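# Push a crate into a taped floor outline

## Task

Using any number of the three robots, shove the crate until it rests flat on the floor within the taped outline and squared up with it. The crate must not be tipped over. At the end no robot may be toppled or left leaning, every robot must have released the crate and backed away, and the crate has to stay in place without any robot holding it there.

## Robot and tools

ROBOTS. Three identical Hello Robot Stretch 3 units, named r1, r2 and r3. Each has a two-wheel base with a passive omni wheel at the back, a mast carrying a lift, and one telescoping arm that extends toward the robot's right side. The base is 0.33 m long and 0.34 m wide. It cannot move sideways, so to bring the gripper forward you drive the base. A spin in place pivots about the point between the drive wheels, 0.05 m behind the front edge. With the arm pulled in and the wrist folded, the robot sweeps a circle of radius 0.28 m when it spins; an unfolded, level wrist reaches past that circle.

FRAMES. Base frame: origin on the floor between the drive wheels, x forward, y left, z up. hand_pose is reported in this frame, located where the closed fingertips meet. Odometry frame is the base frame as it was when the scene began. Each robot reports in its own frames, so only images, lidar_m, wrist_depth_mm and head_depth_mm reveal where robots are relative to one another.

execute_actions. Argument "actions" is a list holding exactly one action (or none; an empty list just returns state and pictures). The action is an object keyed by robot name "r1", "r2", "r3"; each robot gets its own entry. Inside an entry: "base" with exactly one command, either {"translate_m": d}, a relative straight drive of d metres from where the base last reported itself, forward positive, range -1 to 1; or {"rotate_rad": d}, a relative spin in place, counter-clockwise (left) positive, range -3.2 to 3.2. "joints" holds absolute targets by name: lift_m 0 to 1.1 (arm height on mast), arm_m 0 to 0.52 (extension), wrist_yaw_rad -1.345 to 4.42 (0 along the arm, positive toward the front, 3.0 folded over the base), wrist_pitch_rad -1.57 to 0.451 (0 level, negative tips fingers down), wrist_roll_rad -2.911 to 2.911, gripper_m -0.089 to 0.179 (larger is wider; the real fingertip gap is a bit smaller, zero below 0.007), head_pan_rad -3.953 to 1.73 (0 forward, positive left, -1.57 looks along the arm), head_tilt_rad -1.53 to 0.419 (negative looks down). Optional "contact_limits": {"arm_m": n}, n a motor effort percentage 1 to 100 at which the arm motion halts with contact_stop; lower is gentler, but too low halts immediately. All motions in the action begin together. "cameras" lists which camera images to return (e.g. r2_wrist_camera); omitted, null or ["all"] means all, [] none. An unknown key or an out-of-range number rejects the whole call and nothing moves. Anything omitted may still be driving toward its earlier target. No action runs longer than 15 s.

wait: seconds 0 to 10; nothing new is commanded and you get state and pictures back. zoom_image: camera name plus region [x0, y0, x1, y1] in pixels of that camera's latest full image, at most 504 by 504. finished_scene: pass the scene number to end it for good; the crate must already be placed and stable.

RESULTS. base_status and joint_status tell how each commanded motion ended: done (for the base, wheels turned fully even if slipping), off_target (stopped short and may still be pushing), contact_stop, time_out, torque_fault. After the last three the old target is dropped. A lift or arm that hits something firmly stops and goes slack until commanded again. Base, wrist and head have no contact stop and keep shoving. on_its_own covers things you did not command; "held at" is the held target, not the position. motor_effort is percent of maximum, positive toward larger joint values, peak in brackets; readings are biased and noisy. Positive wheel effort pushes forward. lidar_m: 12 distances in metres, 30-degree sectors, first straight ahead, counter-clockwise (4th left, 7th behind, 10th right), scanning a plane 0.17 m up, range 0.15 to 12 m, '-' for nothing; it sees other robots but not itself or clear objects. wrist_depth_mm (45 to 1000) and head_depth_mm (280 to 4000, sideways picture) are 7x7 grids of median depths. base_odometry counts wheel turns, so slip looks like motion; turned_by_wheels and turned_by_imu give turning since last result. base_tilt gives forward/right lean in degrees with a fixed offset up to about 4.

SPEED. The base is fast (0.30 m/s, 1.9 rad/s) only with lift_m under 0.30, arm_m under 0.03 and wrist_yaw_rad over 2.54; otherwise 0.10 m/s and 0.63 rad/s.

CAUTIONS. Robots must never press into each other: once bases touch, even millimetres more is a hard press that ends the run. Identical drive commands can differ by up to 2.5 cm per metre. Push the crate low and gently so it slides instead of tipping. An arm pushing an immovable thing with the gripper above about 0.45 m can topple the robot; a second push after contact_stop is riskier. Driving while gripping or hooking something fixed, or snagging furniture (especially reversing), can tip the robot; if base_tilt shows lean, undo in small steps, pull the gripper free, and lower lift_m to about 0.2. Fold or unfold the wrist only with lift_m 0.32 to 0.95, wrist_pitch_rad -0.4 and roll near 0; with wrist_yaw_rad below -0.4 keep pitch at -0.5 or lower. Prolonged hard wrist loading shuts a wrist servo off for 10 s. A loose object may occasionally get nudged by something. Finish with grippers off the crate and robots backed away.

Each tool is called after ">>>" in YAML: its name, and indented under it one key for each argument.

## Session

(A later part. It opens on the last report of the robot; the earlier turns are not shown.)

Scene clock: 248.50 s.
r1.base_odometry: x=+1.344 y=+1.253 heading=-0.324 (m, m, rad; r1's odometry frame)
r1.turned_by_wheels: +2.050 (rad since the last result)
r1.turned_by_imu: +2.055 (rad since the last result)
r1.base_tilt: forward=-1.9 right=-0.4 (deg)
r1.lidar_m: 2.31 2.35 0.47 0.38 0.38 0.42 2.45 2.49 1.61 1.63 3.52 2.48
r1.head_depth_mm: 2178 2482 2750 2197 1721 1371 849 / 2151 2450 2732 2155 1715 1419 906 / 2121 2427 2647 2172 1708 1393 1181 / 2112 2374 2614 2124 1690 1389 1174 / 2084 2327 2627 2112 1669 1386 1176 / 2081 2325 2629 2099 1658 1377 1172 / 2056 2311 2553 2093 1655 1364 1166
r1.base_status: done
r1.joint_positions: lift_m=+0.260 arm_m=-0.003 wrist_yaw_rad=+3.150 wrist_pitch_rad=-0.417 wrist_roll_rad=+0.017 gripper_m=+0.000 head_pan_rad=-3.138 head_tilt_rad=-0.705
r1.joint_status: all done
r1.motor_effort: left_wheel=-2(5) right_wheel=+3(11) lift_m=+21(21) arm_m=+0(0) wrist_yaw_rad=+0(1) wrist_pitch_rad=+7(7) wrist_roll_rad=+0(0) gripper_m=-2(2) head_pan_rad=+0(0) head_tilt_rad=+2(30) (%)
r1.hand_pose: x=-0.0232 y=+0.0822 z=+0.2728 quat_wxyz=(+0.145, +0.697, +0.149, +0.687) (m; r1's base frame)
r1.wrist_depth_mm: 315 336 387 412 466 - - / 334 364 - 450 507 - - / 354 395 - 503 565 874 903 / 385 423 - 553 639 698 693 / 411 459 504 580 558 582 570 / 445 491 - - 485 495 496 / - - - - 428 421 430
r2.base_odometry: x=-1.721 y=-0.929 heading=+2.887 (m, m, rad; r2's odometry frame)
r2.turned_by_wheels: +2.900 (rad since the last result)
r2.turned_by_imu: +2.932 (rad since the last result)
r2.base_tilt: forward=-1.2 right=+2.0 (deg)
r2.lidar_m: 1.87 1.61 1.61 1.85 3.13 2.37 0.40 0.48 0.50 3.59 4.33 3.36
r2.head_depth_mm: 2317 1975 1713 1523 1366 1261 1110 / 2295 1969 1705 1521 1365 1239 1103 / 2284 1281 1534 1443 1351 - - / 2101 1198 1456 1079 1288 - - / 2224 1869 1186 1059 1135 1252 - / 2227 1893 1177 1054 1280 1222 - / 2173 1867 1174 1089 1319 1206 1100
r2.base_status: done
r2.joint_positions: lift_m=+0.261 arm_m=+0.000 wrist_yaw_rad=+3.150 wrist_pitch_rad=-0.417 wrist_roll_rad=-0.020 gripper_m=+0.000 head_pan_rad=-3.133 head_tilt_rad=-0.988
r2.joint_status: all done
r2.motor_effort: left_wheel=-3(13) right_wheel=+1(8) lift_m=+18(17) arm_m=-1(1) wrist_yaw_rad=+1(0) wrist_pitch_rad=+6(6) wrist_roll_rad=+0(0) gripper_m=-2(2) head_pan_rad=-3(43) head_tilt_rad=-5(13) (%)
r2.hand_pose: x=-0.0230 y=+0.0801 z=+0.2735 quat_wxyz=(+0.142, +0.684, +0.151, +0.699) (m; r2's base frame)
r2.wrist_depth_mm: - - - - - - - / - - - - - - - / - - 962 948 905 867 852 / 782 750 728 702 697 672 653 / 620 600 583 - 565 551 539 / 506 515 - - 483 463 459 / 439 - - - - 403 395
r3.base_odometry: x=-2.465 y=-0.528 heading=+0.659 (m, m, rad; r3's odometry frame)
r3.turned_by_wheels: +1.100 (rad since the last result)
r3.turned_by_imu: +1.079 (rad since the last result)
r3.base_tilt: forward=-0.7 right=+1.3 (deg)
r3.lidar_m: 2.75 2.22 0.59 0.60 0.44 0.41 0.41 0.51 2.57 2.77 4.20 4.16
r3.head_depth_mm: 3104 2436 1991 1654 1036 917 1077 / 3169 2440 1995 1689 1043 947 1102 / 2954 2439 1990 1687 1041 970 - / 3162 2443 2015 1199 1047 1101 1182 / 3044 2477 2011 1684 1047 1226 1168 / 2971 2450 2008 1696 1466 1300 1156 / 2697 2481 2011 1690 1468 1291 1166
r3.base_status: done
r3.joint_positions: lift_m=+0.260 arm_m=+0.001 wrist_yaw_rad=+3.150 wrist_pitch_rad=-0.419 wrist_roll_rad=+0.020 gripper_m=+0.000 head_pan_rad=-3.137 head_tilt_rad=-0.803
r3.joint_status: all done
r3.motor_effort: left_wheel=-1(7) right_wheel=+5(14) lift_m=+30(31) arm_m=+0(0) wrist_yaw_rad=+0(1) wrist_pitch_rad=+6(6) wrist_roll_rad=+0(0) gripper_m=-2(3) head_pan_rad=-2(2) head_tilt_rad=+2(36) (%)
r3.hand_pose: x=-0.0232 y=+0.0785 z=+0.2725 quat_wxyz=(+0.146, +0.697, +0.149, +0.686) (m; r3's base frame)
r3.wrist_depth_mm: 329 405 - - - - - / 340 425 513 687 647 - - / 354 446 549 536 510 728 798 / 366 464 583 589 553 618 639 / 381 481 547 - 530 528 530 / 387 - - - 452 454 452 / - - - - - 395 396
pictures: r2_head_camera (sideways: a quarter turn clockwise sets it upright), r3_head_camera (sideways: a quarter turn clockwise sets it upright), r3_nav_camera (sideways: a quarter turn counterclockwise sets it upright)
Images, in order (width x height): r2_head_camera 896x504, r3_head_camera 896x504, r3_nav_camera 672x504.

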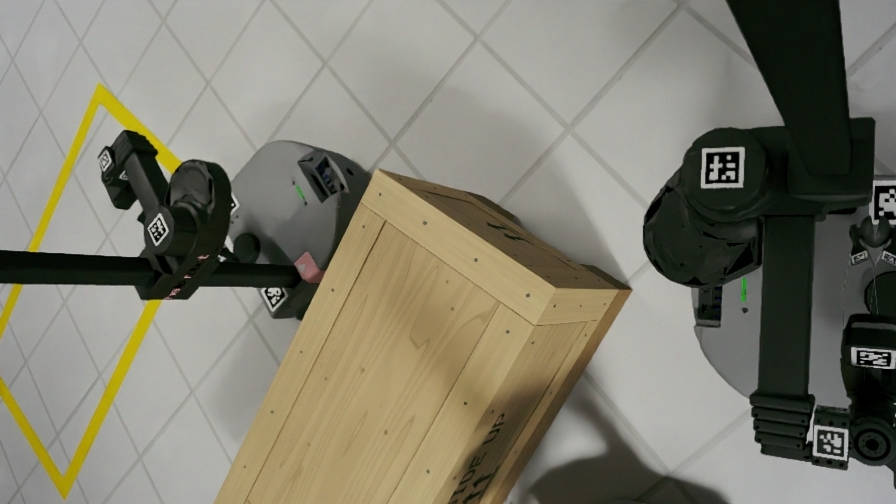

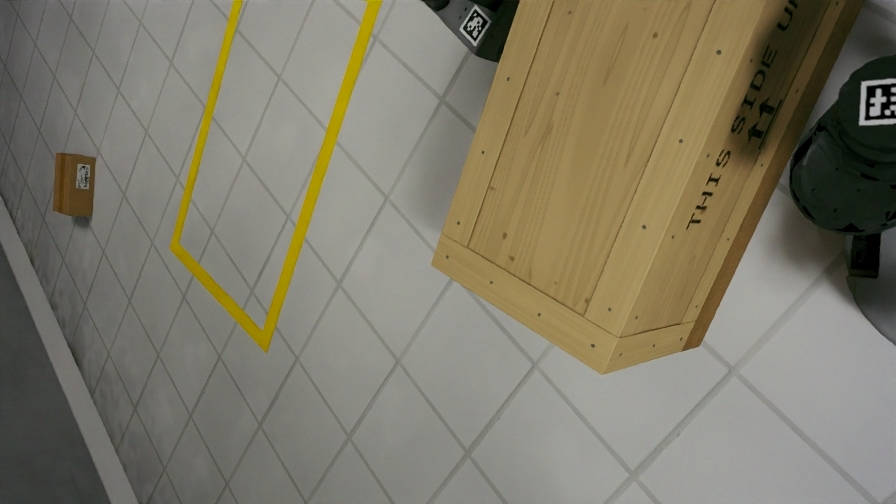

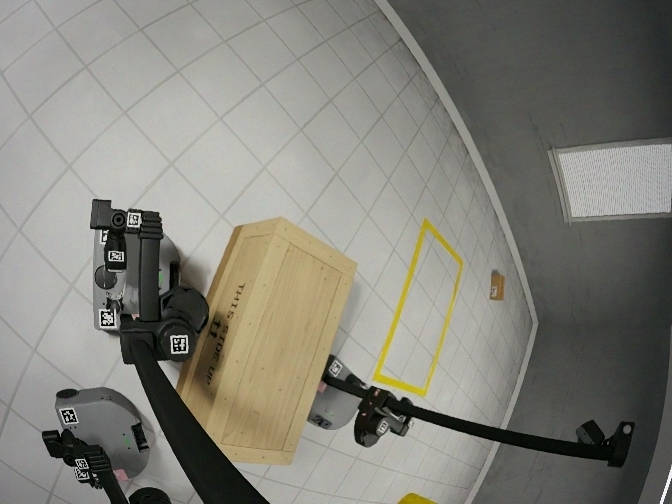

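>>> execute_actions:
  actions:
    - {"r3":{"base":{"translate_m":-0.13},"joints":{"head_tilt_rad":-1.1}},"r1":{"base":{"translate_m":0.2}},"r2":{"base":{"rotate_rad":-0.57}}}
  cameras: []

>>> execute_actions:
  actions:
    - {"r1":{"base":{"translate_m":0.35}},"r2":{"base":{"translate_m":0.3}}}
  cameras: []

>>> execute_actions:
  actions:
    - {"r1":{"base":{"translate_m":0.15}},"r2":{"base":{"rotate_rad":0.45}}}
  cameras: []

>>> execute_actions:
  actions:
    - {"r1":{"base":{"translate_m":0.45}},"r2":{"base":{"translate_m":-0.36}}}
  cameras: ["r2_head_camera","r3_head_camera","r3_nav_camera"]

Scene clock: 257.80 s.
r1.base_odometry: x=+1.534 y=+1.189 heading=-0.325 (m, m, rad; r1's odometry frame)
r1.turned_by_wheels: +0.000 (rad since the last result)
r1.turned_by_imu: +0.002 (rad since the last result)
r1.base_tilt: forward=-1.9 right=-0.3 (deg)
r1.lidar_m: 2.12 2.16 2.77 0.46 0.45 0.50 2.65 2.69 1.68 3.42 3.33 2.26
r1.head_depth_mm: 2361 2683 2891 2100 1572 1004 886 / 2360 2682 2844 2153 1724 1048 1077 / 2321 2621 2802 2151 1688 1359 1182 / 2271 2595 2770 2136 1695 1386 1182 / 2255 2552 2757 2114 1662 1388 1180 / 2255 2517 2748 2091 1658 1370 1163 / 2217 2507 2716 2112 1681 1376 1164
r1.base_status: done
r1.joint_positions: lift_m=+0.260 arm_m=-0.003 wrist_yaw_rad=+3.150 wrist_pitch_rad=-0.417 wrist_roll_rad=+0.017 gripper_m=+0.000 head_pan_rad=-3.138 head_tilt_rad=-0.704
r1.joint_status: not commanded
r1.motor_effort: left_wheel=-1(6) right_wheel=+3(12) lift_m=+21(21) arm_m=+0(0) wrist_yaw_rad=-1(1) wrist_pitch_rad=+7(7) wrist_roll_rad=+0(0) gripper_m=-2(1) head_pan_rad=-1(1) head_tilt_rad=+2(2) (%)
r1.hand_pose: x=-0.0232 y=+0.0822 z=+0.2728 quat_wxyz=(+0.145, +0.697, +0.149, +0.687) (m; r1's base frame)
r1.wrist_depth_mm: 370 395 453 487 - - - / 394 423 - 520 - - - / 418 456 - 563 871 893 917 / 448 498 - 648 684 704 703 / 489 537 566 624 567 568 589 / 491 500 - - 480 483 489 / - - - - 428 419 425
r2.base_odometry: x=-1.721 y=-0.929 heading=+2.317 (m, m, rad; r2's odometry frame)
r2.turned_by_wheels: -0.570 (rad since the last result)
r2.turned_by_imu: -0.578 (rad since the last result)
r2.base_tilt: forward=-1.0 right=+1.9 (deg)
r2.lidar_m: 3.60 1.91 1.62 1.61 1.80 2.93 2.37 0.40 0.46 0.57 3.46 4.35
r2.head_depth_mm: 2311 1985 1728 1525 1372 1259 1110 / 2237 1953 1705 1514 1363 1236 1110 / 2228 1942 1694 1506 1354 - - / 2248 1919 1683 1491 1345 - - / 2242 1911 1675 1490 1338 1253 - / 2205 1893 1662 1454 1311 1226 - / 2202 1869 1651 1042 980 1193 1101
r2.base_status: done
r2.joint_positions: lift_m=+0.261 arm_m=+0.000 wrist_yaw_rad=+3.150 wrist_pitch_rad=-0.417 wrist_roll_rad=-0.020 gripper_m=+0.000 head_pan_rad=-3.133 head_tilt_rad=-0.988
r2.joint_status: not commanded
r2.motor_effort: left_wheel=+2(13) right_wheel=-1(6) lift_m=+18(18) arm_m=-1(1) wrist_yaw_rad=+0(1) wrist_pitch_rad=+6(6) wrist_roll_rad=+0(0) gripper_m=-3(1) head_pan_rad=-3(3) head_tilt_rad=-5(5) (%)
r2.hand_pose: x=-0.0230 y=+0.0801 z=+0.2735 quat_wxyz=(+0.142, +0.684, +0.151, +0.699) (m; r2's base frame)
r2.wrist_depth_mm: - - - - - - - / - - - - - - - / - - 970 926 912 866 847 / 770 751 723 708 699 684 661 / 614 599 586 - 566 551 541 / 515 511 - - 487 466 456 / 439 - - - - 404 396
r3.base_odometry: x=-2.568 y=-0.608 heading=+0.659 (m, m, rad; r3's odometry frame)
r3.turned_by_wheels: +0.000 (rad since the last result)
r3.turned_by_imu: -0.001 (rad since the last result)
r3.base_tilt: forward=-0.7 right=+1.2 (deg)
r3.lidar_m: 2.85 2.29 0.64 0.48 0.31 0.29 0.29 0.36 2.48 2.69 4.04 4.25
r3.head_depth_mm: 1827 1214 1353 986 911 1090 1112 / 1854 1666 1371 990 919 - 1102 / 1853 1667 1079 993 933 - 1098 / 1858 1666 1077 991 1056 - 1096 / 1862 1669 1522 993 1268 - 1104 / 1877 1676 1535 1401 1301 1211 1112 / 1882 1700 1539 1418 1303 1204 1126
r3.base_status: done
r3.joint_positions: lift_m=+0.260 arm_m=+0.001 wrist_yaw_rad=+3.150 wrist_pitch_rad=-0.419 wrist_roll_rad=+0.020 gripper_m=+0.000 head_pan_rad=-3.137 head_tilt_rad=-1.087
r3.joint_status: all done
r3.motor_effort: left_wheel=-1(9) right_wheel=+4(10) lift_m=+30(30) arm_m=+0(1) wrist_yaw_rad=+0(1) wrist_pitch_rad=+7(6) wrist_roll_rad=+0(0) gripper_m=-3(3) head_pan_rad=-2(2) head_tilt_rad=-8(35) (%)
r3.hand_pose: x=-0.0232 y=+0.0785 z=+0.2725 quat_wxyz=(+0.146, +0.697, +0.149, +0.686) (m; r3's base frame)
r3.wrist_depth_mm: 233 285 - - - - - / 242 298 362 - 663 652 - / 253 312 391 803 582 534 805 / 260 327 423 643 611 586 644 / 273 337 456 - 533 532 534 / 277 - - - 452 452 454 / - - - - - 394 395
pictures: none
No camera images: the call's "cameras" was empty. Leave "cameras" out to get every camera's image.

Scene clock: 260.70 s.
r1.base_odometry: x=+1.866 y=+1.078 heading=-0.325 (m, m, rad; r1's odometry frame)
r1.turned_by_wheels: +0.000 (rad since the last result)
r1.turned_by_imu: +0.001 (rad since the last result)
r1.base_tilt: forward=-1.9 right=-0.4 (deg)
r1.lidar_m: 1.77 1.80 2.32 5.17 0.60 0.63 1.00 3.06 1.84 3.40 2.77 1.88
r1.head_depth_mm: 2690 3047 3059 2188 1221 1058 1094 / 2653 3029 2975 2180 1250 1269 1191 / 2632 2964 2969 2168 1541 1399 1190 / 2587 2947 2942 2144 1687 1387 1183 / 2591 2871 2884 2110 1669 1381 1178 / 2527 2801 2880 2112 1660 1368 1168 / 2534 2796 2859 2081 1647 1366 1164
r1.base_status: done
r1.joint_positions: lift_m=+0.260 arm_m=-0.003 wrist_yaw_rad=+3.150 wrist_pitch_rad=-0.417 wrist_roll_rad=+0.017 gripper_m=+0.000 head_pan_rad=-3.138 head_tilt_rad=-0.704
r1.joint_status: not commanded
r1.motor_effort: left_wheel=-1(5) right_wheel=+3(8) lift_m=+21(22) arm_m=+0(0) wrist_yaw_rad=+0(1) wrist_pitch_rad=+7(7) wrist_roll_rad=+0(0) gripper_m=-1(3) head_pan_rad=-1(0) head_tilt_rad=+1(1) (%)
r1.hand_pose: x=-0.0232 y=+0.0822 z=+0.2728 quat_wxyz=(+0.145, +0.697, +0.149, +0.687) (m; r1's base frame)
r1.wrist_depth_mm: 467 496 - - - - - / 486 526 - - - - - / 524 572 - 907 903 888 893 / 563 627 - 708 688 692 695 / 561 560 568 608 568 565 579 / 479 507 - - 481 487 496 / - - - - 429 417 423
r2.base_odometry: x=-1.925 y=-0.709 heading=+2.317 (m, m, rad; r2's odometry frame)
r2.turned_by_wheels: +0.000 (rad since the last result)
r2.turned_by_imu: -0.001 (rad since the last result)
r2.base_tilt: forward=-1.2 right=+1.7 (deg)
r2.lidar_m: 3.51 1.85 1.56 1.55 1.74 2.82 0.97 0.67 0.70 3.16 3.54 4.06
r2.head_depth_mm: 2315 1976 1720 1531 1365 1254 1107 / 2282 1955 1714 1515 1361 1240 1105 / 2261 1934 1686 1508 1355 - - / 2242 1924 1677 1495 1347 - - / 2220 1904 1673 1481 1336 1247 - / 2191 1886 1340 1335 1335 1230 - / 2184 1876 1175 1183 1320 1206 1104
r2.base_status: done
r2.joint_positions: lift_m=+0.261 arm_m=+0.000 wrist_yaw_rad=+3.150 wrist_pitch_rad=-0.417 wrist_roll_rad=-0.020 gripper_m=+0.000 head_pan_rad=-3.133 head_tilt_rad=-0.988
r2.joint_status: not commanded
r2.motor_effort: left_wheel=+2(15) right_wheel=-1(4) lift_m=+17(17) arm_m=-1(1) wrist_yaw_rad=+0(0) wrist_pitch_rad=+6(6) wrist_roll_rad=+0(0) gripper_m=-2(1) head_pan_rad=-3(3) head_tilt_rad=-5(5) (%)
r2.hand_pose: x=-0.0230 y=+0.0801 z=+0.2735 quat_wxyz=(+0.142, +0.684, +0.151, +0.699) (m; r2's base frame)
r2.wrist_depth_mm: - - - - - - - / - - - - - - - / - - 981 925 886 875 854 / 771 752 737 712 691 674 658 / 622 604 584 - 566 550 541 / 511 514 - - 489 466 458 / 438 - - - - 405 394
r3.base_odometry: x=-2.568 y=-0.608 heading=+0.659 (m, m, rad; r3's odometry frame)
r3.turned_by_wheels: +0.000 (rad since the last result)
r3.turned_by_imu: +0.000 (rad since the last result)
r3.base_tilt: forward=-0.7 right=+1.2 (deg)
r3.lidar_m: 2.84 0.71 0.82 0.48 0.31 0.29 0.29 0.36 2.48 2.69 4.07 4.25
r3.head_depth_mm: 1843 1646 1503 982 911 1091 1108 / 1162 1498 1509 987 921 - 1103 / 1175 1490 1082 986 935 - 1096 / 1842 1642 1087 990 1058 - 1097 / 1862 1680 1524 996 1270 - 1095 / 1870 1694 1530 1408 1294 1221 1120 / 1877 1697 1537 1399 1300 1200 1128
r3.base_status: not commanded
r3.joint_positions: lift_m=+0.260 arm_m=+0.001 wrist_yaw_rad=+3.150 wrist_pitch_rad=-0.419 wrist_roll_rad=+0.020 gripper_m=+0.000 head_pan_rad=-3.137 head_tilt_rad=-1.087
r3.joint_status: not commanded
r3.motor_effort: left_wheel=-2(2) right_wheel=+4(4) lift_m=+30(30) arm_m=-1(0) wrist_yaw_rad=+0(0) wrist_pitch_rad=+7(7) wrist_roll_rad=+0(0) gripper_m=-2(3) head_pan_rad=-2(2) head_tilt_rad=-10(8) (%)
r3.hand_pose: x=-0.0232 y=+0.0785 z=+0.2725 quat_wxyz=(+0.146, +0.697, +0.149, +0.686) (m; r3's base frame)
r3.wrist_depth_mm: 234 286 - - - - - / 243 300 363 - - - 653 / 253 312 390 811 793 737 500 / 261 328 422 643 647 611 488 / 272 343 456 - 529 527 514 / 275 - - - 454 452 454 / - - - - - 397 394
pictures: none
No camera images: the call's "cameras" was empty. Leave "cameras" out to get every camera's image.

Scene clock: 262.90 s.
r1.base_odometry: x=+2.008 y=+1.030 heading=-0.325 (m, m, rad; r1's odometry frame)
r1.turned_by_wheels: +0.000 (rad since the last result)
r1.turned_by_imu: +0.001 (rad since the last result)
r1.base_tilt: forward=-2.0 right=-0.5 (deg)
r1.lidar_m: 1.62 1.65 2.11 4.76 0.66 0.69 1.09 3.19 1.93 3.40 2.54 1.73
r1.head_depth_mm: 2806 3232 3043 2033 1219 1112 1149 / 2814 3120 2988 1552 1296 1335 1184 / 2784 3143 2965 2161 1580 1397 1190 / 2742 3106 2922 2143 1683 1396 1183 / 2680 3059 2947 2118 1676 1385 1177 / 2678 3043 2868 2112 1661 1372 1169 / 2669 2966 2831 2099 1644 1368 1162
r1.base_status: done
r1.joint_positions: lift_m=+0.260 arm_m=-0.003 wrist_yaw_rad=+3.150 wrist_pitch_rad=-0.417 wrist_roll_rad=+0.017 gripper_m=+0.000 head_pan_rad=-3.138 head_tilt_rad=-0.704
r1.joint_status: not commanded
r1.motor_effort: left_wheel=-1(7) right_wheel=+3(9) lift_m=+21(21) arm_m=+0(0) wrist_yaw_rad=+0(0) wrist_pitch_rad=+7(7) wrist_roll_rad=+0(0) gripper_m=-2(3) head_pan_rad=+0(1) head_tilt_rad=+2(2) (%)
r1.hand_pose: x=-0.0232 y=+0.0822 z=+0.2728 quat_wxyz=(+0.145, +0.697, +0.149, +0.687) (m; r1's base frame)
r1.wrist_depth_mm: 592 - - - - - - / 539 - - - - - - / 572 865 - 890 901 923 909 / 623 716 - 694 693 718 708 / 575 569 573 606 569 580 581 / 485 500 - - 485 487 491 / - - - - 424 422 423
r2.base_odometry: x=-1.925 y=-0.709 heading=+2.767 (m, m, rad; r2's odometry frame)
r2.turned_by_wheels: +0.450 (rad since the last result)
r2.turned_by_imu: +0.455 (rad since the last result)
r2.base_tilt: forward=-1.1 right=+1.7 (deg)
r2.lidar_m: 1.95 1.57 1.55 1.68 2.53 2.66 0.67 0.70 3.18 3.44 4.12 4.05
r2.head_depth_mm: 2295 1969 1715 1522 1374 1256 1112 / 2291 1953 1707 1519 1363 1242 1107 / 2286 1943 1273 1481 1350 - - / 2237 1924 1193 1278 1347 - - / 2225 1910 1190 1369 1338 1253 - / 1939 1344 1209 1412 1336 1224 - / 1908 1342 1189 1247 1292 1205 1101
r2.base_status: done
r2.joint_positions: lift_m=+0.261 arm_m=+0.000 wrist_yaw_rad=+3.150 wrist_pitch_rad=-0.417 wrist_roll_rad=-0.020 gripper_m=+0.000 head_pan_rad=-3.134 head_tilt_rad=-0.988
r2.joint_status: not commanded
r2.motor_effort: left_wheel=-3(13) right_wheel=+1(8) lift_m=+17(18) arm_m=-1(1) wrist_yaw_rad=+0(1) wrist_pitch_rad=+6(7) wrist_roll_rad=+0(0) gripper_m=-2(3) head_pan_rad=-4(3) head_tilt_rad=-5(6) (%)
r2.hand_pose: x=-0.0230 y=+0.0801 z=+0.2735 quat_wxyz=(+0.142, +0.684, +0.151, +0.699) (m; r2's base frame)
r2.wrist_depth_mm: - - - - - - - / - - - - - - - / - - 974 922 896 869 832 / 775 762 725 711 695 667 662 / 616 604 592 - 568 549 539 / 511 515 - - 485 470 458 / 442 - - - - 402 398
r3.base_odometry: x=-2.568 y=-0.608 heading=+0.659 (m, m, rad; r3's odometry frame)
r3.turned_by_wheels: +0.000 (rad since the last result)
r3.turned_by_imu: +0.000 (rad since the last result)
r3.base_tilt: forward=-0.7 right=+1.2 (deg)
r3.lidar_m: 2.85 0.71 0.77 0.48 0.31 0.29 0.29 0.36 2.49 2.68 4.09 4.27
r3.head_depth_mm: 1837 1662 1510 981 910 1090 1114 / 1839 1635 1506 984 920 - 1102 / 1555 1528 1080 991 938 - 1092 / 1418 1566 1085 997 1062 - 1098 / 1869 1690 1533 998 1267 - 1102 / 1861 1681 1522 1405 1298 1218 1117 / 1883 1691 1536 1407 1295 1204 1129
r3.base_status: not commanded
r3.joint_positions: lift_m=+0.260 arm_m=+0.001 wrist_yaw_rad=+3.150 wrist_pitch_rad=-0.419 wrist_roll_rad=+0.020 gripper_m=+0.000 head_pan_rad=-3.137 head_tilt_rad=-1.087
r3.joint_status: not commanded
r3.motor_effort: left_wheel=-1(1) right_wheel=+4(4) lift_m=+30(31) arm_m=-1(1) wrist_yaw_rad=+0(0) wrist_pitch_rad=+7(6) wrist_roll_rad=+0(0) gripper_m=-3(3) head_pan_rad=-2(2) head_tilt_rad=-9(8) (%)
r3.hand_pose: x=-0.0232 y=+0.0785 z=+0.2725 quat_wxyz=(+0.146, +0.697, +0.149, +0.686) (m; r3's base frame)
r3.wrist_depth_mm: 232 284 - - - - - / 243 299 362 - - - 616 / 252 313 388 807 804 764 509 / 263 328 424 645 641 586 451 / 273 340 455 - 529 527 490 / 276 - - - 453 454 454 / - - - - - 395 397
pictures: none
No camera images: the call's "cameras" was empty. Leave "cameras" out to get every camera's image.

Scene clock: 266.13 s.
r1.base_odometry: x=+2.434 y=+0.886 heading=-0.325 (m, m, rad; r1's odometry frame)
r1.turned_by_wheels: +0.000 (rad since the last result)
r1.turned_by_imu: +0.001 (rad since the last result)
r1.base_tilt: forward=-2.0 right=-0.4 (deg)
r1.lidar_m: 1.17 1.19 1.52 3.44 5.51 1.01 1.37 2.23 2.23 3.35 1.83 1.25
r1.head_depth_mm: 3167 3591 2627 1562 1356 1410 1184 / 3192 3688 3000 1603 1573 1406 1190 / 3212 3591 2937 1900 1687 1400 1183 / 3187 3608 2952 2143 1684 1391 1168 / 3108 3532 2901 2124 1679 1386 1172 / 3110 3497 2874 2102 1676 1382 1167 / 3001 3515 2875 2115 1666 1366 1163
r1.base_status: done
r1.joint_positions: lift_m=+0.260 arm_m=-0.003 wrist_yaw_rad=+3.150 wrist_pitch_rad=-0.417 wrist_roll_rad=+0.017 gripper_m=+0.000 head_pan_rad=-3.138 head_tilt_rad=-0.704
r1.joint_status: not commanded
r1.motor_effort: left_wheel=-2(5) right_wheel=+3(12) lift_m=+21(21) arm_m=+0(0) wrist_yaw_rad=+0(1) wrist_pitch_rad=+7(7) wrist_roll_rad=+0(0) gripper_m=-2(2) head_pan_rad=+0(1) head_tilt_rad=+1(2) (%)
r1.hand_pose: x=-0.0232 y=+0.0822 z=+0.2728 quat_wxyz=(+0.145, +0.697, +0.149, +0.687) (m; r1's base frame)
r1.wrist_depth_mm: - - - - - - - / - - - - - - - / 883 903 - 907 908 935 893 / 696 712 - 717 695 705 685 / 568 578 566 619 574 578 574 / 480 497 - - 488 489 495 / - - - - 423 423 423
r2.base_odometry: x=-1.590 y=-0.840 heading=+2.767 (m, m, rad; r2's odometry frame)
r2.turned_by_wheels: +0.000 (rad since the last result)
r2.turned_by_imu: -0.001 (rad since the last result)
r2.base_tilt: forward=-1.2 right=+2.0 (deg)
r2.lidar_m: 2.23 1.78 1.77 1.91 2.88 0.43 0.32 0.39 0.41 3.20 4.39 4.32
r2.head_depth_mm: 2321 1982 1715 1523 1371 1255 1108 / 2300 1938 1707 1518 1362 1239 1104 / 2276 1929 1693 1085 1320 - - / 2248 1923 1686 1067 970 - - / 2216 1908 1669 1057 982 1249 - / 2196 1898 1179 1051 1063 1226 - / 2148 1886 1173 1039 1140 1146 1105
r2.base_status: done
r2.joint_positions: lift_m=+0.261 arm_m=+0.000 wrist_yaw_rad=+3.150 wrist_pitch_rad=-0.417 wrist_roll_rad=-0.020 gripper_m=+0.000 head_pan_rad=-3.134 head_tilt_rad=-0.988
r2.joint_status: not commanded
r2.motor_effort: left_wheel=-3(16) right_wheel=+2(3) lift_m=+18(18) arm_m=-1(1) wrist_yaw_rad=+0(0) wrist_pitch_rad=+6(6) wrist_roll_rad=+0(0) gripper_m=-2(2) head_pan_rad=-3(3) head_tilt_rad=-5(5) (%)
r2.hand_pose: x=-0.0230 y=+0.0801 z=+0.2735 quat_wxyz=(+0.142, +0.684, +0.151, +0.699) (m; r2's base frame)
r2.wrist_depth_mm: - - - - - - - / - - - - - - - / - - 970 929 906 870 841 / 766 757 721 704 704 679 654 / 617 601 593 - 566 550 544 / 507 517 - - 490 469 457 / 443 - - - - 400 396
r3.base_odometry: x=-2.568 y=-0.608 heading=+0.659 (m, m, rad; r3's odometry frame)
r3.turned_by_wheels: +0.000 (rad since the last result)
r3.turned_by_imu: +0.000 (rad since the last result)
r3.base_tilt: forward=-0.7 right=+1.2 (deg)
r3.lidar_m: 2.85 2.30 0.48 0.48 0.31 0.29 0.29 0.36 2.48 2.69 4.07 4.27
r3.head_depth_mm: 1842 1654 1504 982 911 1090 1080 / 1840 1650 1516 988 919 - 1099 / 1857 1659 1076 992 934 - 1098 / 1796 1673 1081 992 1058 - 1104 / 1667 1682 1528 996 1267 - 1104 / 1713 1681 1529 1402 1292 1214 1114 / 1871 1684 1542 1406 1294 1211 1126
r3.base_status: not commanded
r3.joint_positions: lift_m=+0.260 arm_m=+0.001 wrist_yaw_rad=+3.150 wrist_pitch_rad=-0.419 wrist_roll_rad=+0.020 gripper_m=+0.000 head_pan_rad=-3.137 head_tilt_rad=-1.087
r3.joint_status: not commanded
r3.motor_effort: left_wheel=-1(2) right_wheel=+4(4) lift_m=+31(30) arm_m=+0(1) wrist_yaw_rad=+0(0) wrist_pitch_rad=+6(7) wrist_roll_rad=+0(0) gripper_m=-3(3) head_pan_rad=-2(2) head_tilt_rad=-9(9) (%)
r3.hand_pose: x=-0.0232 y=+0.0785 z=+0.2725 quat_wxyz=(+0.146, +0.697, +0.149, +0.686) (m; r3's base frame)
r3.wrist_depth_mm: 234 285 - - - 503 - / 243 299 361 - 616 - - / 253 313 394 584 484 488 797 / 262 329 425 489 421 407 638 / 272 340 461 - 459 454 533 / 275 - - - 454 452 456 / - - - - - 393 395
pictures: r2_head_camera (sideways: a quarter turn clockwise sets it upright), r3_head_camera (sideways: a quarter turn clockwise sets it upright), r3_nav_camera (sideways: a quarter turn counterclockwise sets it upright)
Images, in order (width x height): r2_head_camera 896x504, r3_head_camera 896x504, r3_nav_camera 672x504.

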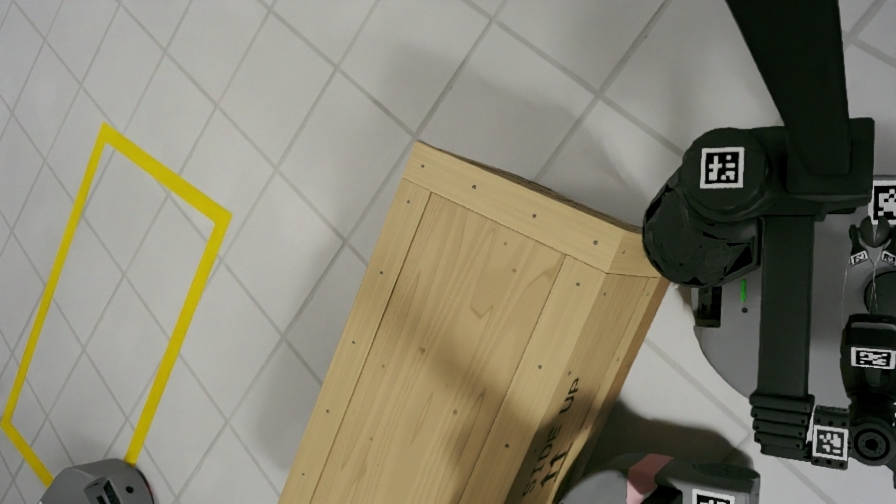

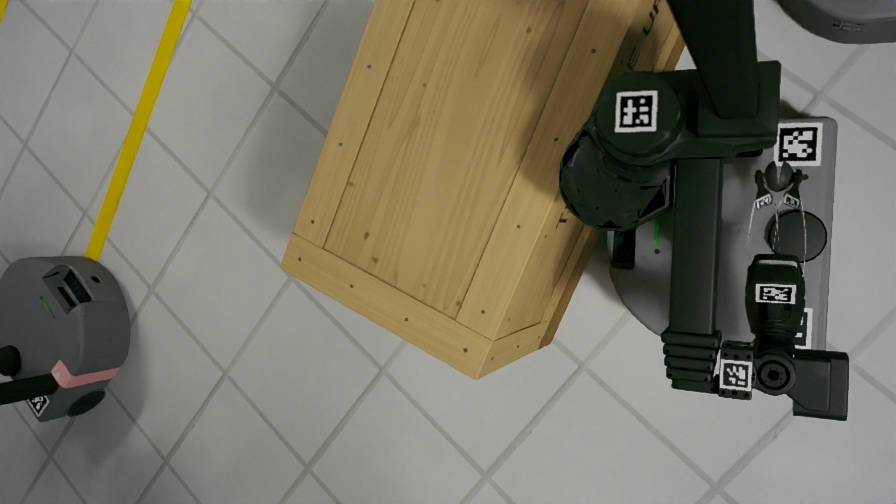

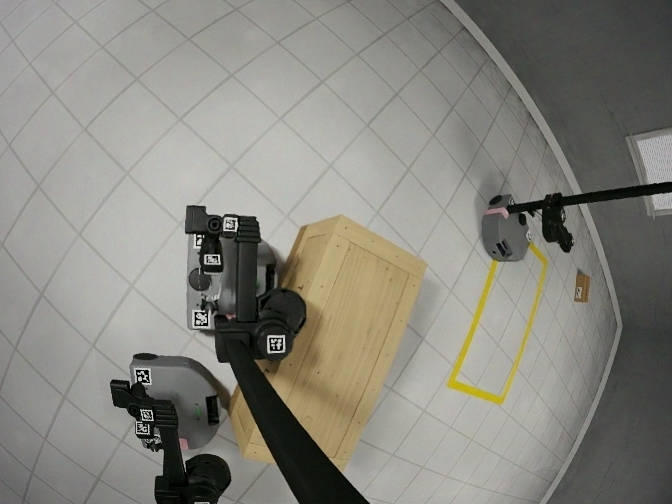

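>>> execute_actions:
  actions:
    - {"r1":{"base":{"translate_m":0.6},"joints":{"head_pan_rad":-2.9,"head_tilt_rad":-0.8}},"r2":{"base":{"translate_m":-0.25}},"r3":{"base":{"translate_m":-0.25}}}
  cameras: ["r2_head_camera","r3_nav_camera"]

Scene clock: 271.53 s.
r1.base_odometry: x=+3.003 y=+0.695 heading=-0.325 (m, m, rad; r1's odometry frame)
r1.turned_by_wheels: +0.000 (rad since the last result)
r1.turned_by_imu: +0.002 (rad since the last result)
r1.base_tilt: forward=-2.0 right=-0.3 (deg)
r1.lidar_m: 0.57 0.58 0.74 1.66 5.54 1.49 1.61 2.69 3.55 3.30 0.89 0.61
r1.head_depth_mm: 3606 3616 1930 1878 1600 1345 1159 / 3617 3633 2216 1948 1590 1339 1153 / 3722 3569 2523 1969 1578 1336 1166 / 3775 3517 2478 1937 1561 1324 1145 / 3860 3470 2463 1902 1551 1314 1139 / 3854 3453 2430 1872 1546 1314 1134 / 3943 3375 2384 1880 1548 1305 1119
r1.base_status: done
r1.joint_positions: lift_m=+0.260 arm_m=-0.003 wrist_yaw_rad=+3.150 wrist_pitch_rad=-0.417 wrist_roll_rad=+0.017 gripper_m=+0.000 head_pan_rad=-2.907 head_tilt_rad=-0.791
r1.joint_status: all done
r1.motor_effort: left_wheel=-1(6) right_wheel=+3(9) lift_m=+21(21) arm_m=+0(0) wrist_yaw_rad=+0(0) wrist_pitch_rad=+7(7) wrist_roll_rad=+0(0) gripper_m=-2(2) head_pan_rad=+3(20) head_tilt_rad=-4(14) (%)
r1.hand_pose: x=-0.0232 y=+0.0822 z=+0.2728 quat_wxyz=(+0.145, +0.697, +0.149, +0.687) (m; r1's base frame)
r1.wrist_depth_mm: - - - - - 890 633 / - - - - - 883 633 / 867 889 - 905 916 837 632 / 713 686 - 696 704 695 636 / 578 568 576 618 575 575 586 / 480 490 - - 492 495 481 / - - - - 423 424 419
r2.base_odometry: x=-1.357 y=-0.932 heading=+2.767 (m, m, rad; r2's odometry frame)
r2.turned_by_wheels: -0.001 (rad since the last result)
r2.turned_by_imu: -0.008 (rad since the last result)
r2.base_tilt: forward=-1.2 right=+1.8 (deg)
r2.lidar_m: 2.42 1.94 1.91 2.07 3.08 0.28 0.28 0.30 0.33 0.44 4.53 4.53
r2.head_depth_mm: 2309 1975 1716 1526 1366 1257 1111 / 2277 1939 1700 1512 1361 1236 1103 / 2230 1937 1683 1068 987 - - / 2231 1920 1673 1064 957 - - / 2216 1904 1660 1059 951 1069 - / 2189 1879 1665 1049 957 1197 - / 2169 1874 1640 1044 957 1132 1081
r2.base_status: translate_m off_target (by the wheels' count: -0.2498 of -0.2500)
r2.joint_positions: lift_m=+0.261 arm_m=+0.000 wrist_yaw_rad=+3.150 wrist_pitch_rad=-0.417 wrist_roll_rad=-0.020 gripper_m=+0.000 head_pan_rad=-3.134 head_tilt_rad=-0.991
r2.joint_status: not commanded
r2.on_its_own: left_wheel is at rest, and its effort (-46) is outside its rest range (-18 to +18)
r2.motor_effort: left_wheel=-46(100) right_wheel=-9(25) lift_m=+17(18) arm_m=-1(1) wrist_yaw_rad=+0(1) wrist_pitch_rad=+6(6) wrist_roll_rad=+0(0) gripper_m=-2(2) head_pan_rad=-3(3) head_tilt_rad=-4(5) (%)
r2.hand_pose: x=-0.0232 y=+0.0801 z=+0.2735 quat_wxyz=(+0.142, +0.684, +0.151, +0.700) (m; r2's base frame)
r2.wrist_depth_mm: - - - - - - - / - - - - - - - / - - 959 939 909 866 841 / 772 756 736 713 702 675 661 / 609 598 591 - 561 549 540 / 271 515 - - 481 466 455 / 264 - - - - 400 396
r3.base_odometry: x=-2.765 y=-0.761 heading=+0.658 (m, m, rad; r3's odometry frame)
r3.turned_by_wheels: -0.001 (rad since the last result)
r3.turned_by_imu: -0.156 (rad since the last result)
r3.base_tilt: forward=-0.7 right=+1.3 (deg)
r3.lidar_m: 3.43 2.46 2.35 0.44 0.39 0.29 0.28 0.29 2.41 2.48 3.34 4.35
r3.head_depth_mm: 1833 1643 1514 984 939 1122 1083 / 1828 1656 1506 983 941 - 1110 / 1841 1648 1510 988 931 - 1097 / 1846 1662 1509 991 945 - 1103 / 1843 1666 1526 993 1035 - 1103 / 1857 1673 1531 1363 1267 1215 1111 / 1871 1676 1536 1399 1300 1205 1129
r3.base_status: translate_m off_target (by the wheels' count: -0.2495 of -0.2500)
r3.joint_positions: lift_m=+0.260 arm_m=+0.001 wrist_yaw_rad=+3.150 wrist_pitch_rad=-0.419 wrist_roll_rad=+0.020 gripper_m=+0.000 head_pan_rad=-3.137 head_tilt_rad=-1.092
r3.joint_status: not commanded
r3.on_its_own: left_wheel is at rest, and its effort (-69) is outside its rest range (-18 to +18); right_wheel is at rest, and its effort (-75) is outside its rest range (-18 to +18)
r3.motor_effort: left_wheel=-69(76) right_wheel=-75(97) lift_m=+30(30) arm_m=-1(0) wrist_yaw_rad=-1(2) wrist_pitch_rad=+6(7) wrist_roll_rad=+0(0) gripper_m=-3(3) head_pan_rad=-2(2) head_tilt_rad=-4(9) (%)
r3.hand_pose: x=-0.0231 y=+0.0785 z=+0.2725 quat_wxyz=(+0.146, +0.698, +0.149, +0.686) (m; r3's base frame)
r3.wrist_depth_mm: 288 395 - 573 - - - / 292 399 569 610 - - - / 294 404 536 482 768 804 799 / 297 407 464 419 594 636 640 / 298 406 530 - 510 529 528 / 288 - - - 451 451 449 / - - - - - 393 393
pictures: r2_head_camera (sideways: a quarter turn clockwise sets it upright), r3_nav_camera (sideways: a quarter turn counterclockwise sets it upright)
Images, in order (width x height): r2_head_camera 896x504, r3_nav_camera 672x504.

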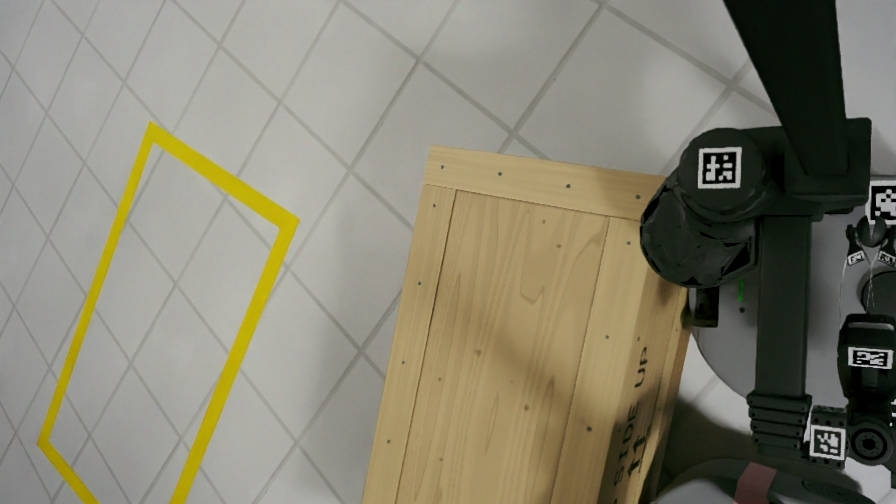

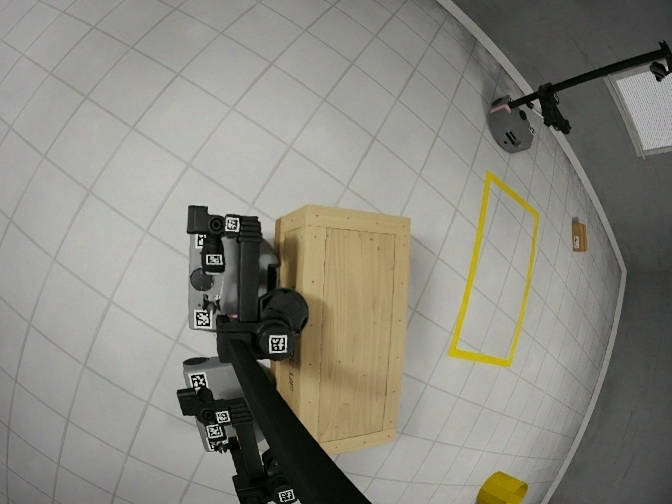

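>>> execute_actions:
  actions:
    - {"r2":{"base":{"translate_m":0.01}},"r3":{"base":{"translate_m":0.3}}}
  cameras: []

>>> execute_actions:
  actions:
    - {"r3":{"base":{"rotate_rad":0.65}}}
  cameras: []

>>> execute_actions:
  actions:
    - {"r3":{"base":{"translate_m":-0.3}}}
  cameras: []

>>> execute_actions:
  actions:
    - {"r3":{"base":{"rotate_rad":-0.5}}}
  cameras: ["r3_head_camera","r3_nav_camera"]

Scene clock: 279.50 s.
r1.base_odometry: x=+3.003 y=+0.695 heading=-0.325 (m, m, rad; r1's odometry frame)
r1.turned_by_wheels: +0.000 (rad since the last result)
r1.turned_by_imu: +0.001 (rad since the last result)
r1.base_tilt: forward=-2.1 right=-0.3 (deg)
r1.lidar_m: 0.57 0.58 0.74 1.66 5.57 1.49 1.61 2.69 3.54 3.30 0.89 0.60
r1.head_depth_mm: 3584 3617 1914 1896 1608 1346 1161 / 3698 3638 2213 1965 1593 1339 1153 / 3717 3507 2526 1937 1580 1330 1178 / 3779 3538 2497 1920 1568 1323 1149 / 3805 3442 2441 1893 1566 1311 1136 / 3900 3470 2434 1895 1556 1308 1131 / 3849 3370 2409 1893 1549 1302 1126
r1.base_status: not commanded
r1.joint_positions: lift_m=+0.260 arm_m=-0.003 wrist_yaw_rad=+3.150 wrist_pitch_rad=-0.417 wrist_roll_rad=+0.017 gripper_m=+0.000 head_pan_rad=-2.907 head_tilt_rad=-0.791
r1.joint_status: not commanded
r1.motor_effort: left_wheel=-2(0) right_wheel=+3(3) lift_m=+21(21) arm_m=+0(0) wrist_yaw_rad=-1(0) wrist_pitch_rad=+7(7) wrist_roll_rad=+0(0) gripper_m=-2(3) head_pan_rad=+3(3) head_tilt_rad=-5(4) (%)
r1.hand_pose: x=-0.0232 y=+0.0822 z=+0.2728 quat_wxyz=(+0.145, +0.697, +0.149, +0.687) (m; r1's base frame)
r1.wrist_depth_mm: - - - - - 884 618 / - - - - - 898 636 / 880 887 - 891 906 835 637 / 703 690 - 716 712 715 645 / 579 569 576 610 572 572 575 / 487 498 - - 489 489 488 / - - - - 427 422 426
r2.base_odometry: x=-1.367 y=-0.928 heading=+2.767 (m, m, rad; r2's odometry frame)
r2.turned_by_wheels: +0.000 (rad since the last result)
r2.turned_by_imu: -0.001 (rad since the last result)
r2.base_tilt: forward=-1.0 right=+1.7 (deg)
r2.lidar_m: 2.42 1.94 1.91 2.06 3.08 0.29 0.28 0.31 0.49 3.05 0.38 4.53
r2.head_depth_mm: 2293 1967 1716 1532 1363 1253 1109 / 2258 1926 1701 1515 1355 1240 1103 / 2253 1928 1680 1074 990 - - / 2215 1924 1672 1061 957 - - / 2223 1882 1665 1058 955 1104 - / 2200 1885 1651 1048 959 1203 - / 2163 1881 1648 1047 969 1199 1106
r2.base_status: done
r2.joint_positions: lift_m=+0.261 arm_m=+0.000 wrist_yaw_rad=+3.150 wrist_pitch_rad=-0.417 wrist_roll_rad=-0.020 gripper_m=+0.000 head_pan_rad=-3.134 head_tilt_rad=-0.991
r2.joint_status: not commanded
r2.motor_effort: left_wheel=+0(29) right_wheel=+0(6) lift_m=+18(18) arm_m=-1(1) wrist_yaw_rad=+0(0) wrist_pitch_rad=+6(6) wrist_roll_rad=+0(0) gripper_m=-2(2) head_pan_rad=-2(3) head_tilt_rad=-4(3) (%)
r2.hand_pose: x=-0.0232 y=+0.0801 z=+0.2735 quat_wxyz=(+0.142, +0.684, +0.151, +0.700) (m; r2's base frame)
r2.wrist_depth_mm: - - - - - - - / - - - - - - - / - - 980 945 899 872 828 / 763 762 732 707 693 677 657 / 620 599 581 - 569 547 539 / 282 514 - - 486 466 457 / 273 - - - - 404 395
r3.base_odometry: x=-2.528 y=-0.577 heading=+0.658 (m, m, rad; r3's odometry frame)
r3.turned_by_wheels: +0.000 (rad since the last result)
r3.turned_by_imu: +0.001 (rad since the last result)
r3.base_tilt: forward=-0.7 right=+1.2 (deg)
r3.lidar_m: 3.22 2.29 2.21 2.27 0.81 0.60 0.58 0.60 2.56 2.64 3.51 4.08
r3.head_depth_mm: 1824 1172 1071 1195 1147 1174 1113 / 1837 1175 1072 1286 1295 - 1101 / 1838 1177 1079 1307 1311 - 1104 / 1845 1179 1081 1333 1304 - 1102 / 1858 1183 1087 1348 1284 - 1106 / 1860 1666 1523 1401 1297 1220 1109 / 1839 1680 1524 1406 1300 1203 1130
r3.base_status: done
r3.joint_positions: lift_m=+0.260 arm_m=+0.001 wrist_yaw_rad=+3.150 wrist_pitch_rad=-0.419 wrist_roll_rad=+0.020 gripper_m=+0.000 head_pan_rad=-3.137 head_tilt_rad=-1.092
r3.joint_status: not commanded
r3.motor_effort: left_wheel=+0(56) right_wheel=+2(64) lift_m=+31(30) arm_m=+0(1) wrist_yaw_rad=+0(0) wrist_pitch_rad=+7(7) wrist_roll_rad=+0(0) gripper_m=-3(3) head_pan_rad=-2(2) head_tilt_rad=-4(5) (%)
r3.hand_pose: x=-0.0231 y=+0.0785 z=+0.2725 quat_wxyz=(+0.146, +0.698, +0.149, +0.686) (m; r3's base frame)
r3.wrist_depth_mm: - 581 - - - - - / 597 634 655 - - - - / 483 479 509 806 807 805 804 / 441 447 491 630 640 638 647 / 511 496 512 - 532 533 531 / 461 - - - 454 453 453 / - - - - - 396 395
pictures: none
No camera images: the call's "cameras" was empty. Leave "cameras" out to get every camera's image.

Scene clock: 281.27 s.
r1.base_odometry: x=+3.003 y=+0.695 heading=-0.325 (m, m, rad; r1's odometry frame)
r1.turned_by_wheels: +0.000 (rad since the last result)
r1.turned_by_imu: +0.000 (rad since the last result)
r1.base_tilt: forward=-2.0 right=-0.4 (deg)
r1.lidar_m: 0.57 0.58 0.74 1.66 5.54 1.49 1.61 2.69 3.55 3.31 0.89 0.61
r1.head_depth_mm: 3574 3637 1919 1878 1597 1344 1156 / 3678 3567 2228 1960 1582 1334 1154 / 3708 3542 2550 1933 1583 1323 1170 / 3767 3553 2490 1918 1556 1315 1144 / 3809 3458 2457 1919 1571 1319 1136 / 3851 3477 2453 1907 1555 1315 1131 / 3994 3329 2435 1871 1529 1306 1132
r1.base_status: not commanded
r1.joint_positions: lift_m=+0.260 arm_m=-0.003 wrist_yaw_rad=+3.150 wrist_pitch_rad=-0.417 wrist_roll_rad=+0.017 gripper_m=+0.000 head_pan_rad=-2.907 head_tilt_rad=-0.791
r1.joint_status: not commanded
r1.motor_effort: left_wheel=-2(2) right_wheel=+3(3) lift_m=+21(21) arm_m=+0(0) wrist_yaw_rad=-1(0) wrist_pitch_rad=+7(7) wrist_roll_rad=+0(0) gripper_m=-3(2) head_pan_rad=+3(3) head_tilt_rad=-4(4) (%)
r1.hand_pose: x=-0.0232 y=+0.0822 z=+0.2728 quat_wxyz=(+0.145, +0.697, +0.149, +0.687) (m; r1's base frame)
r1.wrist_depth_mm: - - - - - 876 625 / - - - - - 835 646 / 868 916 - 919 887 827 638 / 691 683 - 701 701 708 645 / 580 576 581 617 575 576 581 / 486 495 - - 487 480 490 / - - - - 429 420 426
r2.base_odometry: x=-1.367 y=-0.928 heading=+2.767 (m, m, rad; r2's odometry frame)
r2.turned_by_wheels: +0.000 (rad since the last result)
r2.turned_by_imu: +0.000 (rad since the last result)
r2.base_tilt: forward=-1.1 right=+1.7 (deg)
r2.lidar_m: 2.41 1.93 1.90 2.06 3.09 0.29 0.28 0.31 0.49 0.41 0.52 4.52
r2.head_depth_mm: 2317 1948 1713 1524 1373 1256 1110 / 2283 1951 1700 1516 1354 1237 1103 / 2260 1924 1684 1067 987 - - / 2216 1915 1678 1061 958 - - / 2210 1895 1661 1054 953 1107 - / 2207 1876 1654 1047 954 1199 - / 2183 1867 1634 1044 968 1201 1103
r2.base_status: not commanded
r2.joint_positions: lift_m=+0.261 arm_m=+0.000 wrist_yaw_rad=+3.150 wrist_pitch_rad=-0.417 wrist_roll_rad=-0.020 gripper_m=+0.000 head_pan_rad=-3.134 head_tilt_rad=-0.991
r2.joint_status: not commanded
r2.motor_effort: left_wheel=+0(0) right_wheel=+0(1) lift_m=+18(18) arm_m=-1(1) wrist_yaw_rad=+0(0) wrist_pitch_rad=+6(6) wrist_roll_rad=+0(0) gripper_m=-2(1) head_pan_rad=-3(2) head_tilt_rad=-3(3) (%)
r2.hand_pose: x=-0.0232 y=+0.0801 z=+0.2735 quat_wxyz=(+0.142, +0.684, +0.151, +0.700) (m; r2's base frame)
r2.wrist_depth_mm: - - - - - - - / - - - - - - - / - - 972 922 899 883 831 / 766 744 733 706 696 677 659 / 614 605 588 - 568 552 539 / 281 514 - - 484 462 458 / 273 - - - - 403 395
r3.base_odometry: x=-2.528 y=-0.577 heading=+1.308 (m, m, rad; r3's odometry frame)
r3.turned_by_wheels: +0.650 (rad since the last result)
r3.turned_by_imu: +0.638 (rad since the last result)
r3.base_tilt: forward=-0.7 right=+1.3 (deg)
r3.lidar_m: 2.24 2.20 2.36 0.52 0.58 0.58 2.27 2.56 2.73 4.01 4.09 2.87
r3.head_depth_mm: 1826 1653 1065 1103 1269 1212 1110 / 1817 1647 1496 1306 1297 - 1105 / 1845 1660 1510 1389 1311 - 1104 / 1847 1666 1517 1388 1304 - 1105 / 1853 1665 1523 1388 1292 - 1105 / 1857 1687 1526 1399 1291 1216 1111 / 1861 1680 1531 1403 1301 1199 1127
r3.base_status: done
r3.joint_positions: lift_m=+0.260 arm_m=+0.001 wrist_yaw_rad=+3.150 wrist_pitch_rad=-0.419 wrist_roll_rad=+0.020 gripper_m=+0.000 head_pan_rad=-3.137 head_tilt_rad=-1.092
r3.joint_status: not commanded
r3.motor_effort: left_wheel=-2(7) right_wheel=+4(13) lift_m=+31(30) arm_m=+0(0) wrist_yaw_rad=+0(1) wrist_pitch_rad=+7(7) wrist_roll_rad=+0(0) gripper_m=-3(3) head_pan_rad=-2(2) head_tilt_rad=-5(6) (%)
r3.hand_pose: x=-0.0231 y=+0.0785 z=+0.2725 quat_wxyz=(+0.146, +0.698, +0.149, +0.686) (m; r3's base frame)
r3.wrist_depth_mm: 430 503 - - - - - / 453 540 609 661 695 - - / 476 569 666 509 670 808 812 / 503 593 639 545 620 643 639 / 511 529 549 - 529 528 529 / 456 - - - 452 453 453 / - - - - - 392 394
pictures: none
No camera images: the call's "cameras" was empty. Leave "cameras" out to get every camera's image.

Scene clock: 284.00 s.
r1.base_odometry: x=+3.003 y=+0.695 heading=-0.325 (m, m, rad; r1's odometry frame)
r1.turned_by_wheels: +0.000 (rad since the last result)
r1.turned_by_imu: +0.001 (rad since the last result)
r1.base_tilt: forward=-1.8 right=-0.4 (deg)
r1.lidar_m: 0.57 0.58 0.74 1.67 5.57 1.49 1.61 2.68 3.53 3.30 0.89 0.61
r1.head_depth_mm: 3672 3625 1906 1869 1600 1341 1161 / 3677 3623 2211 1960 1587 1339 1151 / 3658 3609 2494 1928 1583 1326 1161 / 3804 3553 2472 1936 1571 1327 1136 / 3766 3455 2458 1890 1552 1323 1141 / 3836 3460 2448 1899 1549 1309 1131 / 3861 3384 2406 1882 1542 1300 1129
r1.base_status: not commanded
r1.joint_positions: lift_m=+0.260 arm_m=-0.003 wrist_yaw_rad=+3.150 wrist_pitch_rad=-0.417 wrist_roll_rad=+0.017 gripper_m=+0.000 head_pan_rad=-2.907 head_tilt_rad=-0.791
r1.joint_status: not commanded
r1.motor_effort: left_wheel=-1(2) right_wheel=+3(3) lift_m=+21(21) arm_m=+0(0) wrist_yaw_rad=+1(1) wrist_pitch_rad=+7(7) wrist_roll_rad=+0(0) gripper_m=-2(3) head_pan_rad=+3(4) head_tilt_rad=-4(4) (%)
r1.hand_pose: x=-0.0232 y=+0.0822 z=+0.2728 quat_wxyz=(+0.145, +0.697, +0.149, +0.687) (m; r1's base frame)
r1.wrist_depth_mm: - - - - - 870 626 / - - - - - 883 626 / 899 878 - 895 912 815 659 / 707 715 - 704 706 712 634 / 573 577 570 622 585 591 579 / 483 502 - - 487 481 491 / - - - - 427 422 424
r2.base_odometry: x=-1.367 y=-0.928 heading=+2.767 (m, m, rad; r2's odometry frame)
r2.turned_by_wheels: +0.000 (rad since the last result)
r2.turned_by_imu: -0.001 (rad since the last result)
r2.base_tilt: forward=-1.1 right=+1.9 (deg)
r2.lidar_m: 2.42 1.94 1.91 2.06 3.08 0.29 0.28 0.31 0.49 0.59 4.55 4.51
r2.head_depth_mm: 2295 1955 1708 1520 1369 1260 1109 / 2280 1943 1704 1513 1367 1239 1102 / 2266 1925 1682 1072 986 - - / 2241 1914 1675 1061 956 - - / 2219 1906 1660 1058 952 1107 - / 2188 1881 1657 1048 957 1204 - / 2172 1876 1640 1041 967 1201 1102
r2.base_status: not commanded
r2.joint_positions: lift_m=+0.261 arm_m=+0.000 wrist_yaw_rad=+3.150 wrist_pitch_rad=-0.417 wrist_roll_rad=-0.020 gripper_m=+0.000 head_pan_rad=-3.134 head_tilt_rad=-0.991
r2.joint_status: not commanded
r2.motor_effort: left_wheel=+0(0) right_wheel=+0(0) lift_m=+18(18) arm_m=-1(1) wrist_yaw_rad=+0(0) wrist_pitch_rad=+6(7) wrist_roll_rad=+0(0) gripper_m=-2(2) head_pan_rad=-3(2) head_tilt_rad=-3(4) (%)
r2.hand_pose: x=-0.0232 y=+0.0801 z=+0.2735 quat_wxyz=(+0.142, +0.684, +0.151, +0.700) (m; r2's base frame)
r2.wrist_depth_mm: - - - - - - - / - - - - - - - / - - 967 921 897 873 842 / 776 753 728 718 696 674 660 / 615 599 582 - 567 545 538 / 282 516 - - 484 466 456 / 273 - - - - 403 397
r3.base_odometry: x=-2.606 y=-0.867 heading=+1.308 (m, m, rad; r3's odometry frame)
r3.turned_by_wheels: +0.000 (rad since the last result)
r3.turned_by_imu: -0.001 (rad since the last result)
r3.base_tilt: forward=-0.7 right=+1.3 (deg)
r3.lidar_m: 2.52 2.48 0.63 0.43 0.34 0.34 1.97 2.28 2.45 3.59 4.21 3.23
r3.head_depth_mm: 1805 1643 1492 1364 930 1150 1108 / 1831 1643 1502 1381 1045 - 1106 / 1835 1653 1505 1392 1314 - 1095 / 1851 1657 1514 1403 1296 - 1102 / 1847 1670 1516 1392 1286 - 1106 / 1856 1688 1526 1404 1293 1214 1111 / 1871 1685 1534 1404 1299 1207 1121
r3.base_status: done
r3.joint_positions: lift_m=+0.260 arm_m=+0.001 wrist_yaw_rad=+3.150 wrist_pitch_rad=-0.419 wrist_roll_rad=+0.020 gripper_m=+0.000 head_pan_rad=-3.137 head_tilt_rad=-1.092
r3.joint_status: not commanded
r3.motor_effort: left_wheel=-1(9) right_wheel=+5(9) lift_m=+30(30) arm_m=+0(0) wrist_yaw_rad=+0(1) wrist_pitch_rad=+7(7) wrist_roll_rad=+0(0) gripper_m=-3(3) head_pan_rad=-2(2) head_tilt_rad=-5(5) (%)
r3.hand_pose: x=-0.0231 y=+0.0785 z=+0.2725 quat_wxyz=(+0.146, +0.698, +0.149, +0.686) (m; r3's base frame)
r3.wrist_depth_mm: 262 300 - 489 669 - - / 274 319 368 550 665 658 - / 287 340 401 608 607 513 759 / 300 365 439 621 614 541 613 / 335 382 473 - 529 535 529 / 453 - - - 452 448 452 / - - - - - 397 395
pictures: none
No camera images: the call's "cameras" was empty. Leave "cameras" out to get every camera's image.

Scene clock: 285.57 s.
r1.base_odometry: x=+3.003 y=+0.695 heading=-0.325 (m, m, rad; r1's odometry frame)
r1.turned_by_wheels: +0.000 (rad since the last result)
r1.turned_by_imu: +0.000 (rad since the last result)
r1.base_tilt: forward=-2.1 right=-0.4 (deg)
r1.lidar_m: 0.57 0.58 0.74 1.66 5.55 1.49 1.61 2.69 3.53 3.30 0.89 0.61
r1.head_depth_mm: 3543 3616 1912 1888 1605 1337 1160 / 3677 3657 2196 1958 1605 1342 1156 / 3670 3572 2552 1939 1571 1331 1169 / 3750 3497 2470 1921 1568 1325 1149 / 3872 3450 2462 1899 1556 1320 1138 / 3796 3458 2441 1895 1548 1310 1129 / 3866 3401 2408 1874 1532 1306 1134
r1.base_status: not commanded
r1.joint_positions: lift_m=+0.260 arm_m=-0.003 wrist_yaw_rad=+3.150 wrist_pitch_rad=-0.417 wrist_roll_rad=+0.017 gripper_m=+0.000 head_pan_rad=-2.907 head_tilt_rad=-0.791
r1.joint_status: not commanded
r1.motor_effort: left_wheel=-1(2) right_wheel=+3(3) lift_m=+21(21) arm_m=+0(1) wrist_yaw_rad=+0(1) wrist_pitch_rad=+7(7) wrist_roll_rad=+0(0) gripper_m=-2(2) head_pan_rad=+3(3) head_tilt_rad=-3(3) (%)
r1.hand_pose: x=-0.0232 y=+0.0822 z=+0.2728 quat_wxyz=(+0.145, +0.697, +0.149, +0.687) (m; r1's base frame)
r1.wrist_depth_mm: - - - - - 859 636 / - - - - - 881 633 / 911 884 - 901 913 838 633 / 704 697 - 715 726 710 637 / 582 573 574 611 563 580 582 / 482 498 - - 490 494 489 / - - - - 431 423 421
r2.base_odometry: x=-1.367 y=-0.928 heading=+2.767 (m, m, rad; r2's odometry frame)
r2.turned_by_wheels: +0.000 (rad since the last result)
r2.turned_by_imu: +0.000 (rad since the last result)
r2.base_tilt: forward=-1.3 right=+1.6 (deg)
r2.lidar_m: 2.42 1.93 1.91 2.06 3.08 0.29 0.29 0.31 0.49 0.51 4.56 4.50
r2.head_depth_mm: 2307 1972 1715 1515 1369 1258 1110 / 2272 1940 1704 1514 1359 1238 1105 / 2250 1939 1683 1070 987 - - / 2260 1904 1680 1056 956 - - / 2199 1888 1670 1053 951 1102 - / 2206 1891 1651 1048 959 1201 - / 2152 1868 1653 1044 965 1203 1100
r2.base_status: not commanded
r2.joint_positions: lift_m=+0.261 arm_m=+0.000 wrist_yaw_rad=+3.150 wrist_pitch_rad=-0.417 wrist_roll_rad=-0.020 gripper_m=+0.000 head_pan_rad=-3.134 head_tilt_rad=-0.991
r2.joint_status: not commanded
r2.motor_effort: left_wheel=+0(0) right_wheel=+0(0) lift_m=+18(18) arm_m=-1(1) wrist_yaw_rad=+0(0) wrist_pitch_rad=+6(6) wrist_roll_rad=+0(0) gripper_m=-2(2) head_pan_rad=-3(2) head_tilt_rad=-3(3) (%)
r2.hand_pose: x=-0.0232 y=+0.0801 z=+0.2735 quat_wxyz=(+0.142, +0.684, +0.151, +0.700) (m; r2's base frame)
r2.wrist_depth_mm: - - - - - - - / - - - - - - - / - - 976 941 887 859 851 / 776 749 734 711 697 676 662 / 613 600 589 - 570 551 542 / 282 512 - - 487 463 457 / 271 - - - - 403 397
r3.base_odometry: x=-2.606 y=-0.867 heading=+0.808 (m, m, rad; r3's odometry frame)
r3.turned_by_wheels: -0.500 (rad since the last result)
r3.turned_by_imu: -0.491 (rad since the last result)
r3.base_tilt: forward=-0.7 right=+1.3 (deg)
r3.lidar_m: 3.16 2.50 2.48 0.63 0.42 0.34 0.34 1.97 2.28 2.46 3.68 4.20
r3.head_depth_mm: 1822 1633 1065 983 1035 1216 1115 / 1834 1660 1071 989 998 - 1105 / 1843 1661 1460 988 996 - 1103 / 1831 1671 1517 1393 1296 - 1099 / 1840 1669 1520 1387 1289 - 1099 / 1825 1674 1524 1400 1295 1218 1110 / 1862 1672 1537 1388 1306 1205 1128
r3.base_status: done
r3.joint_positions: lift_m=+0.260 arm_m=+0.001 wrist_yaw_rad=+3.150 wrist_pitch_rad=-0.419 wrist_roll_rad=+0.020 gripper_m=+0.000 head_pan_rad=-3.137 head_tilt_rad=-1.092
r3.joint_status: not commanded
r3.motor_effort: left_wheel=+3(9) right_wheel=-2(8) lift_m=+31(30) arm_m=+0(0) wrist_yaw_rad=+0(0) wrist_pitch_rad=+6(7) wrist_roll_rad=+0(0) gripper_m=-3(3) head_pan_rad=-2(2) head_tilt_rad=-5(4) (%)
r3.hand_pose: x=-0.0231 y=+0.0785 z=+0.2725 quat_wxyz=(+0.146, +0.698, +0.149, +0.686) (m; r3's base frame)
r3.wrist_depth_mm: 307 409 - - - - - / 316 419 557 652 - - - / 323 431 578 585 737 808 808 / 332 439 599 625 626 637 636 / 336 449 549 - 528 532 533 / 335 - - - 453 451 458 / - - - - - 395 398
pictures: r3_head_camera (sideways: a quarter turn clockwise sets it upright), r3_nav_camera (sideways: a quarter turn counterclockwise sets it upright)
Images, in order (width x height): r3_head_camera 896x504, r3_nav_camera 672x504.

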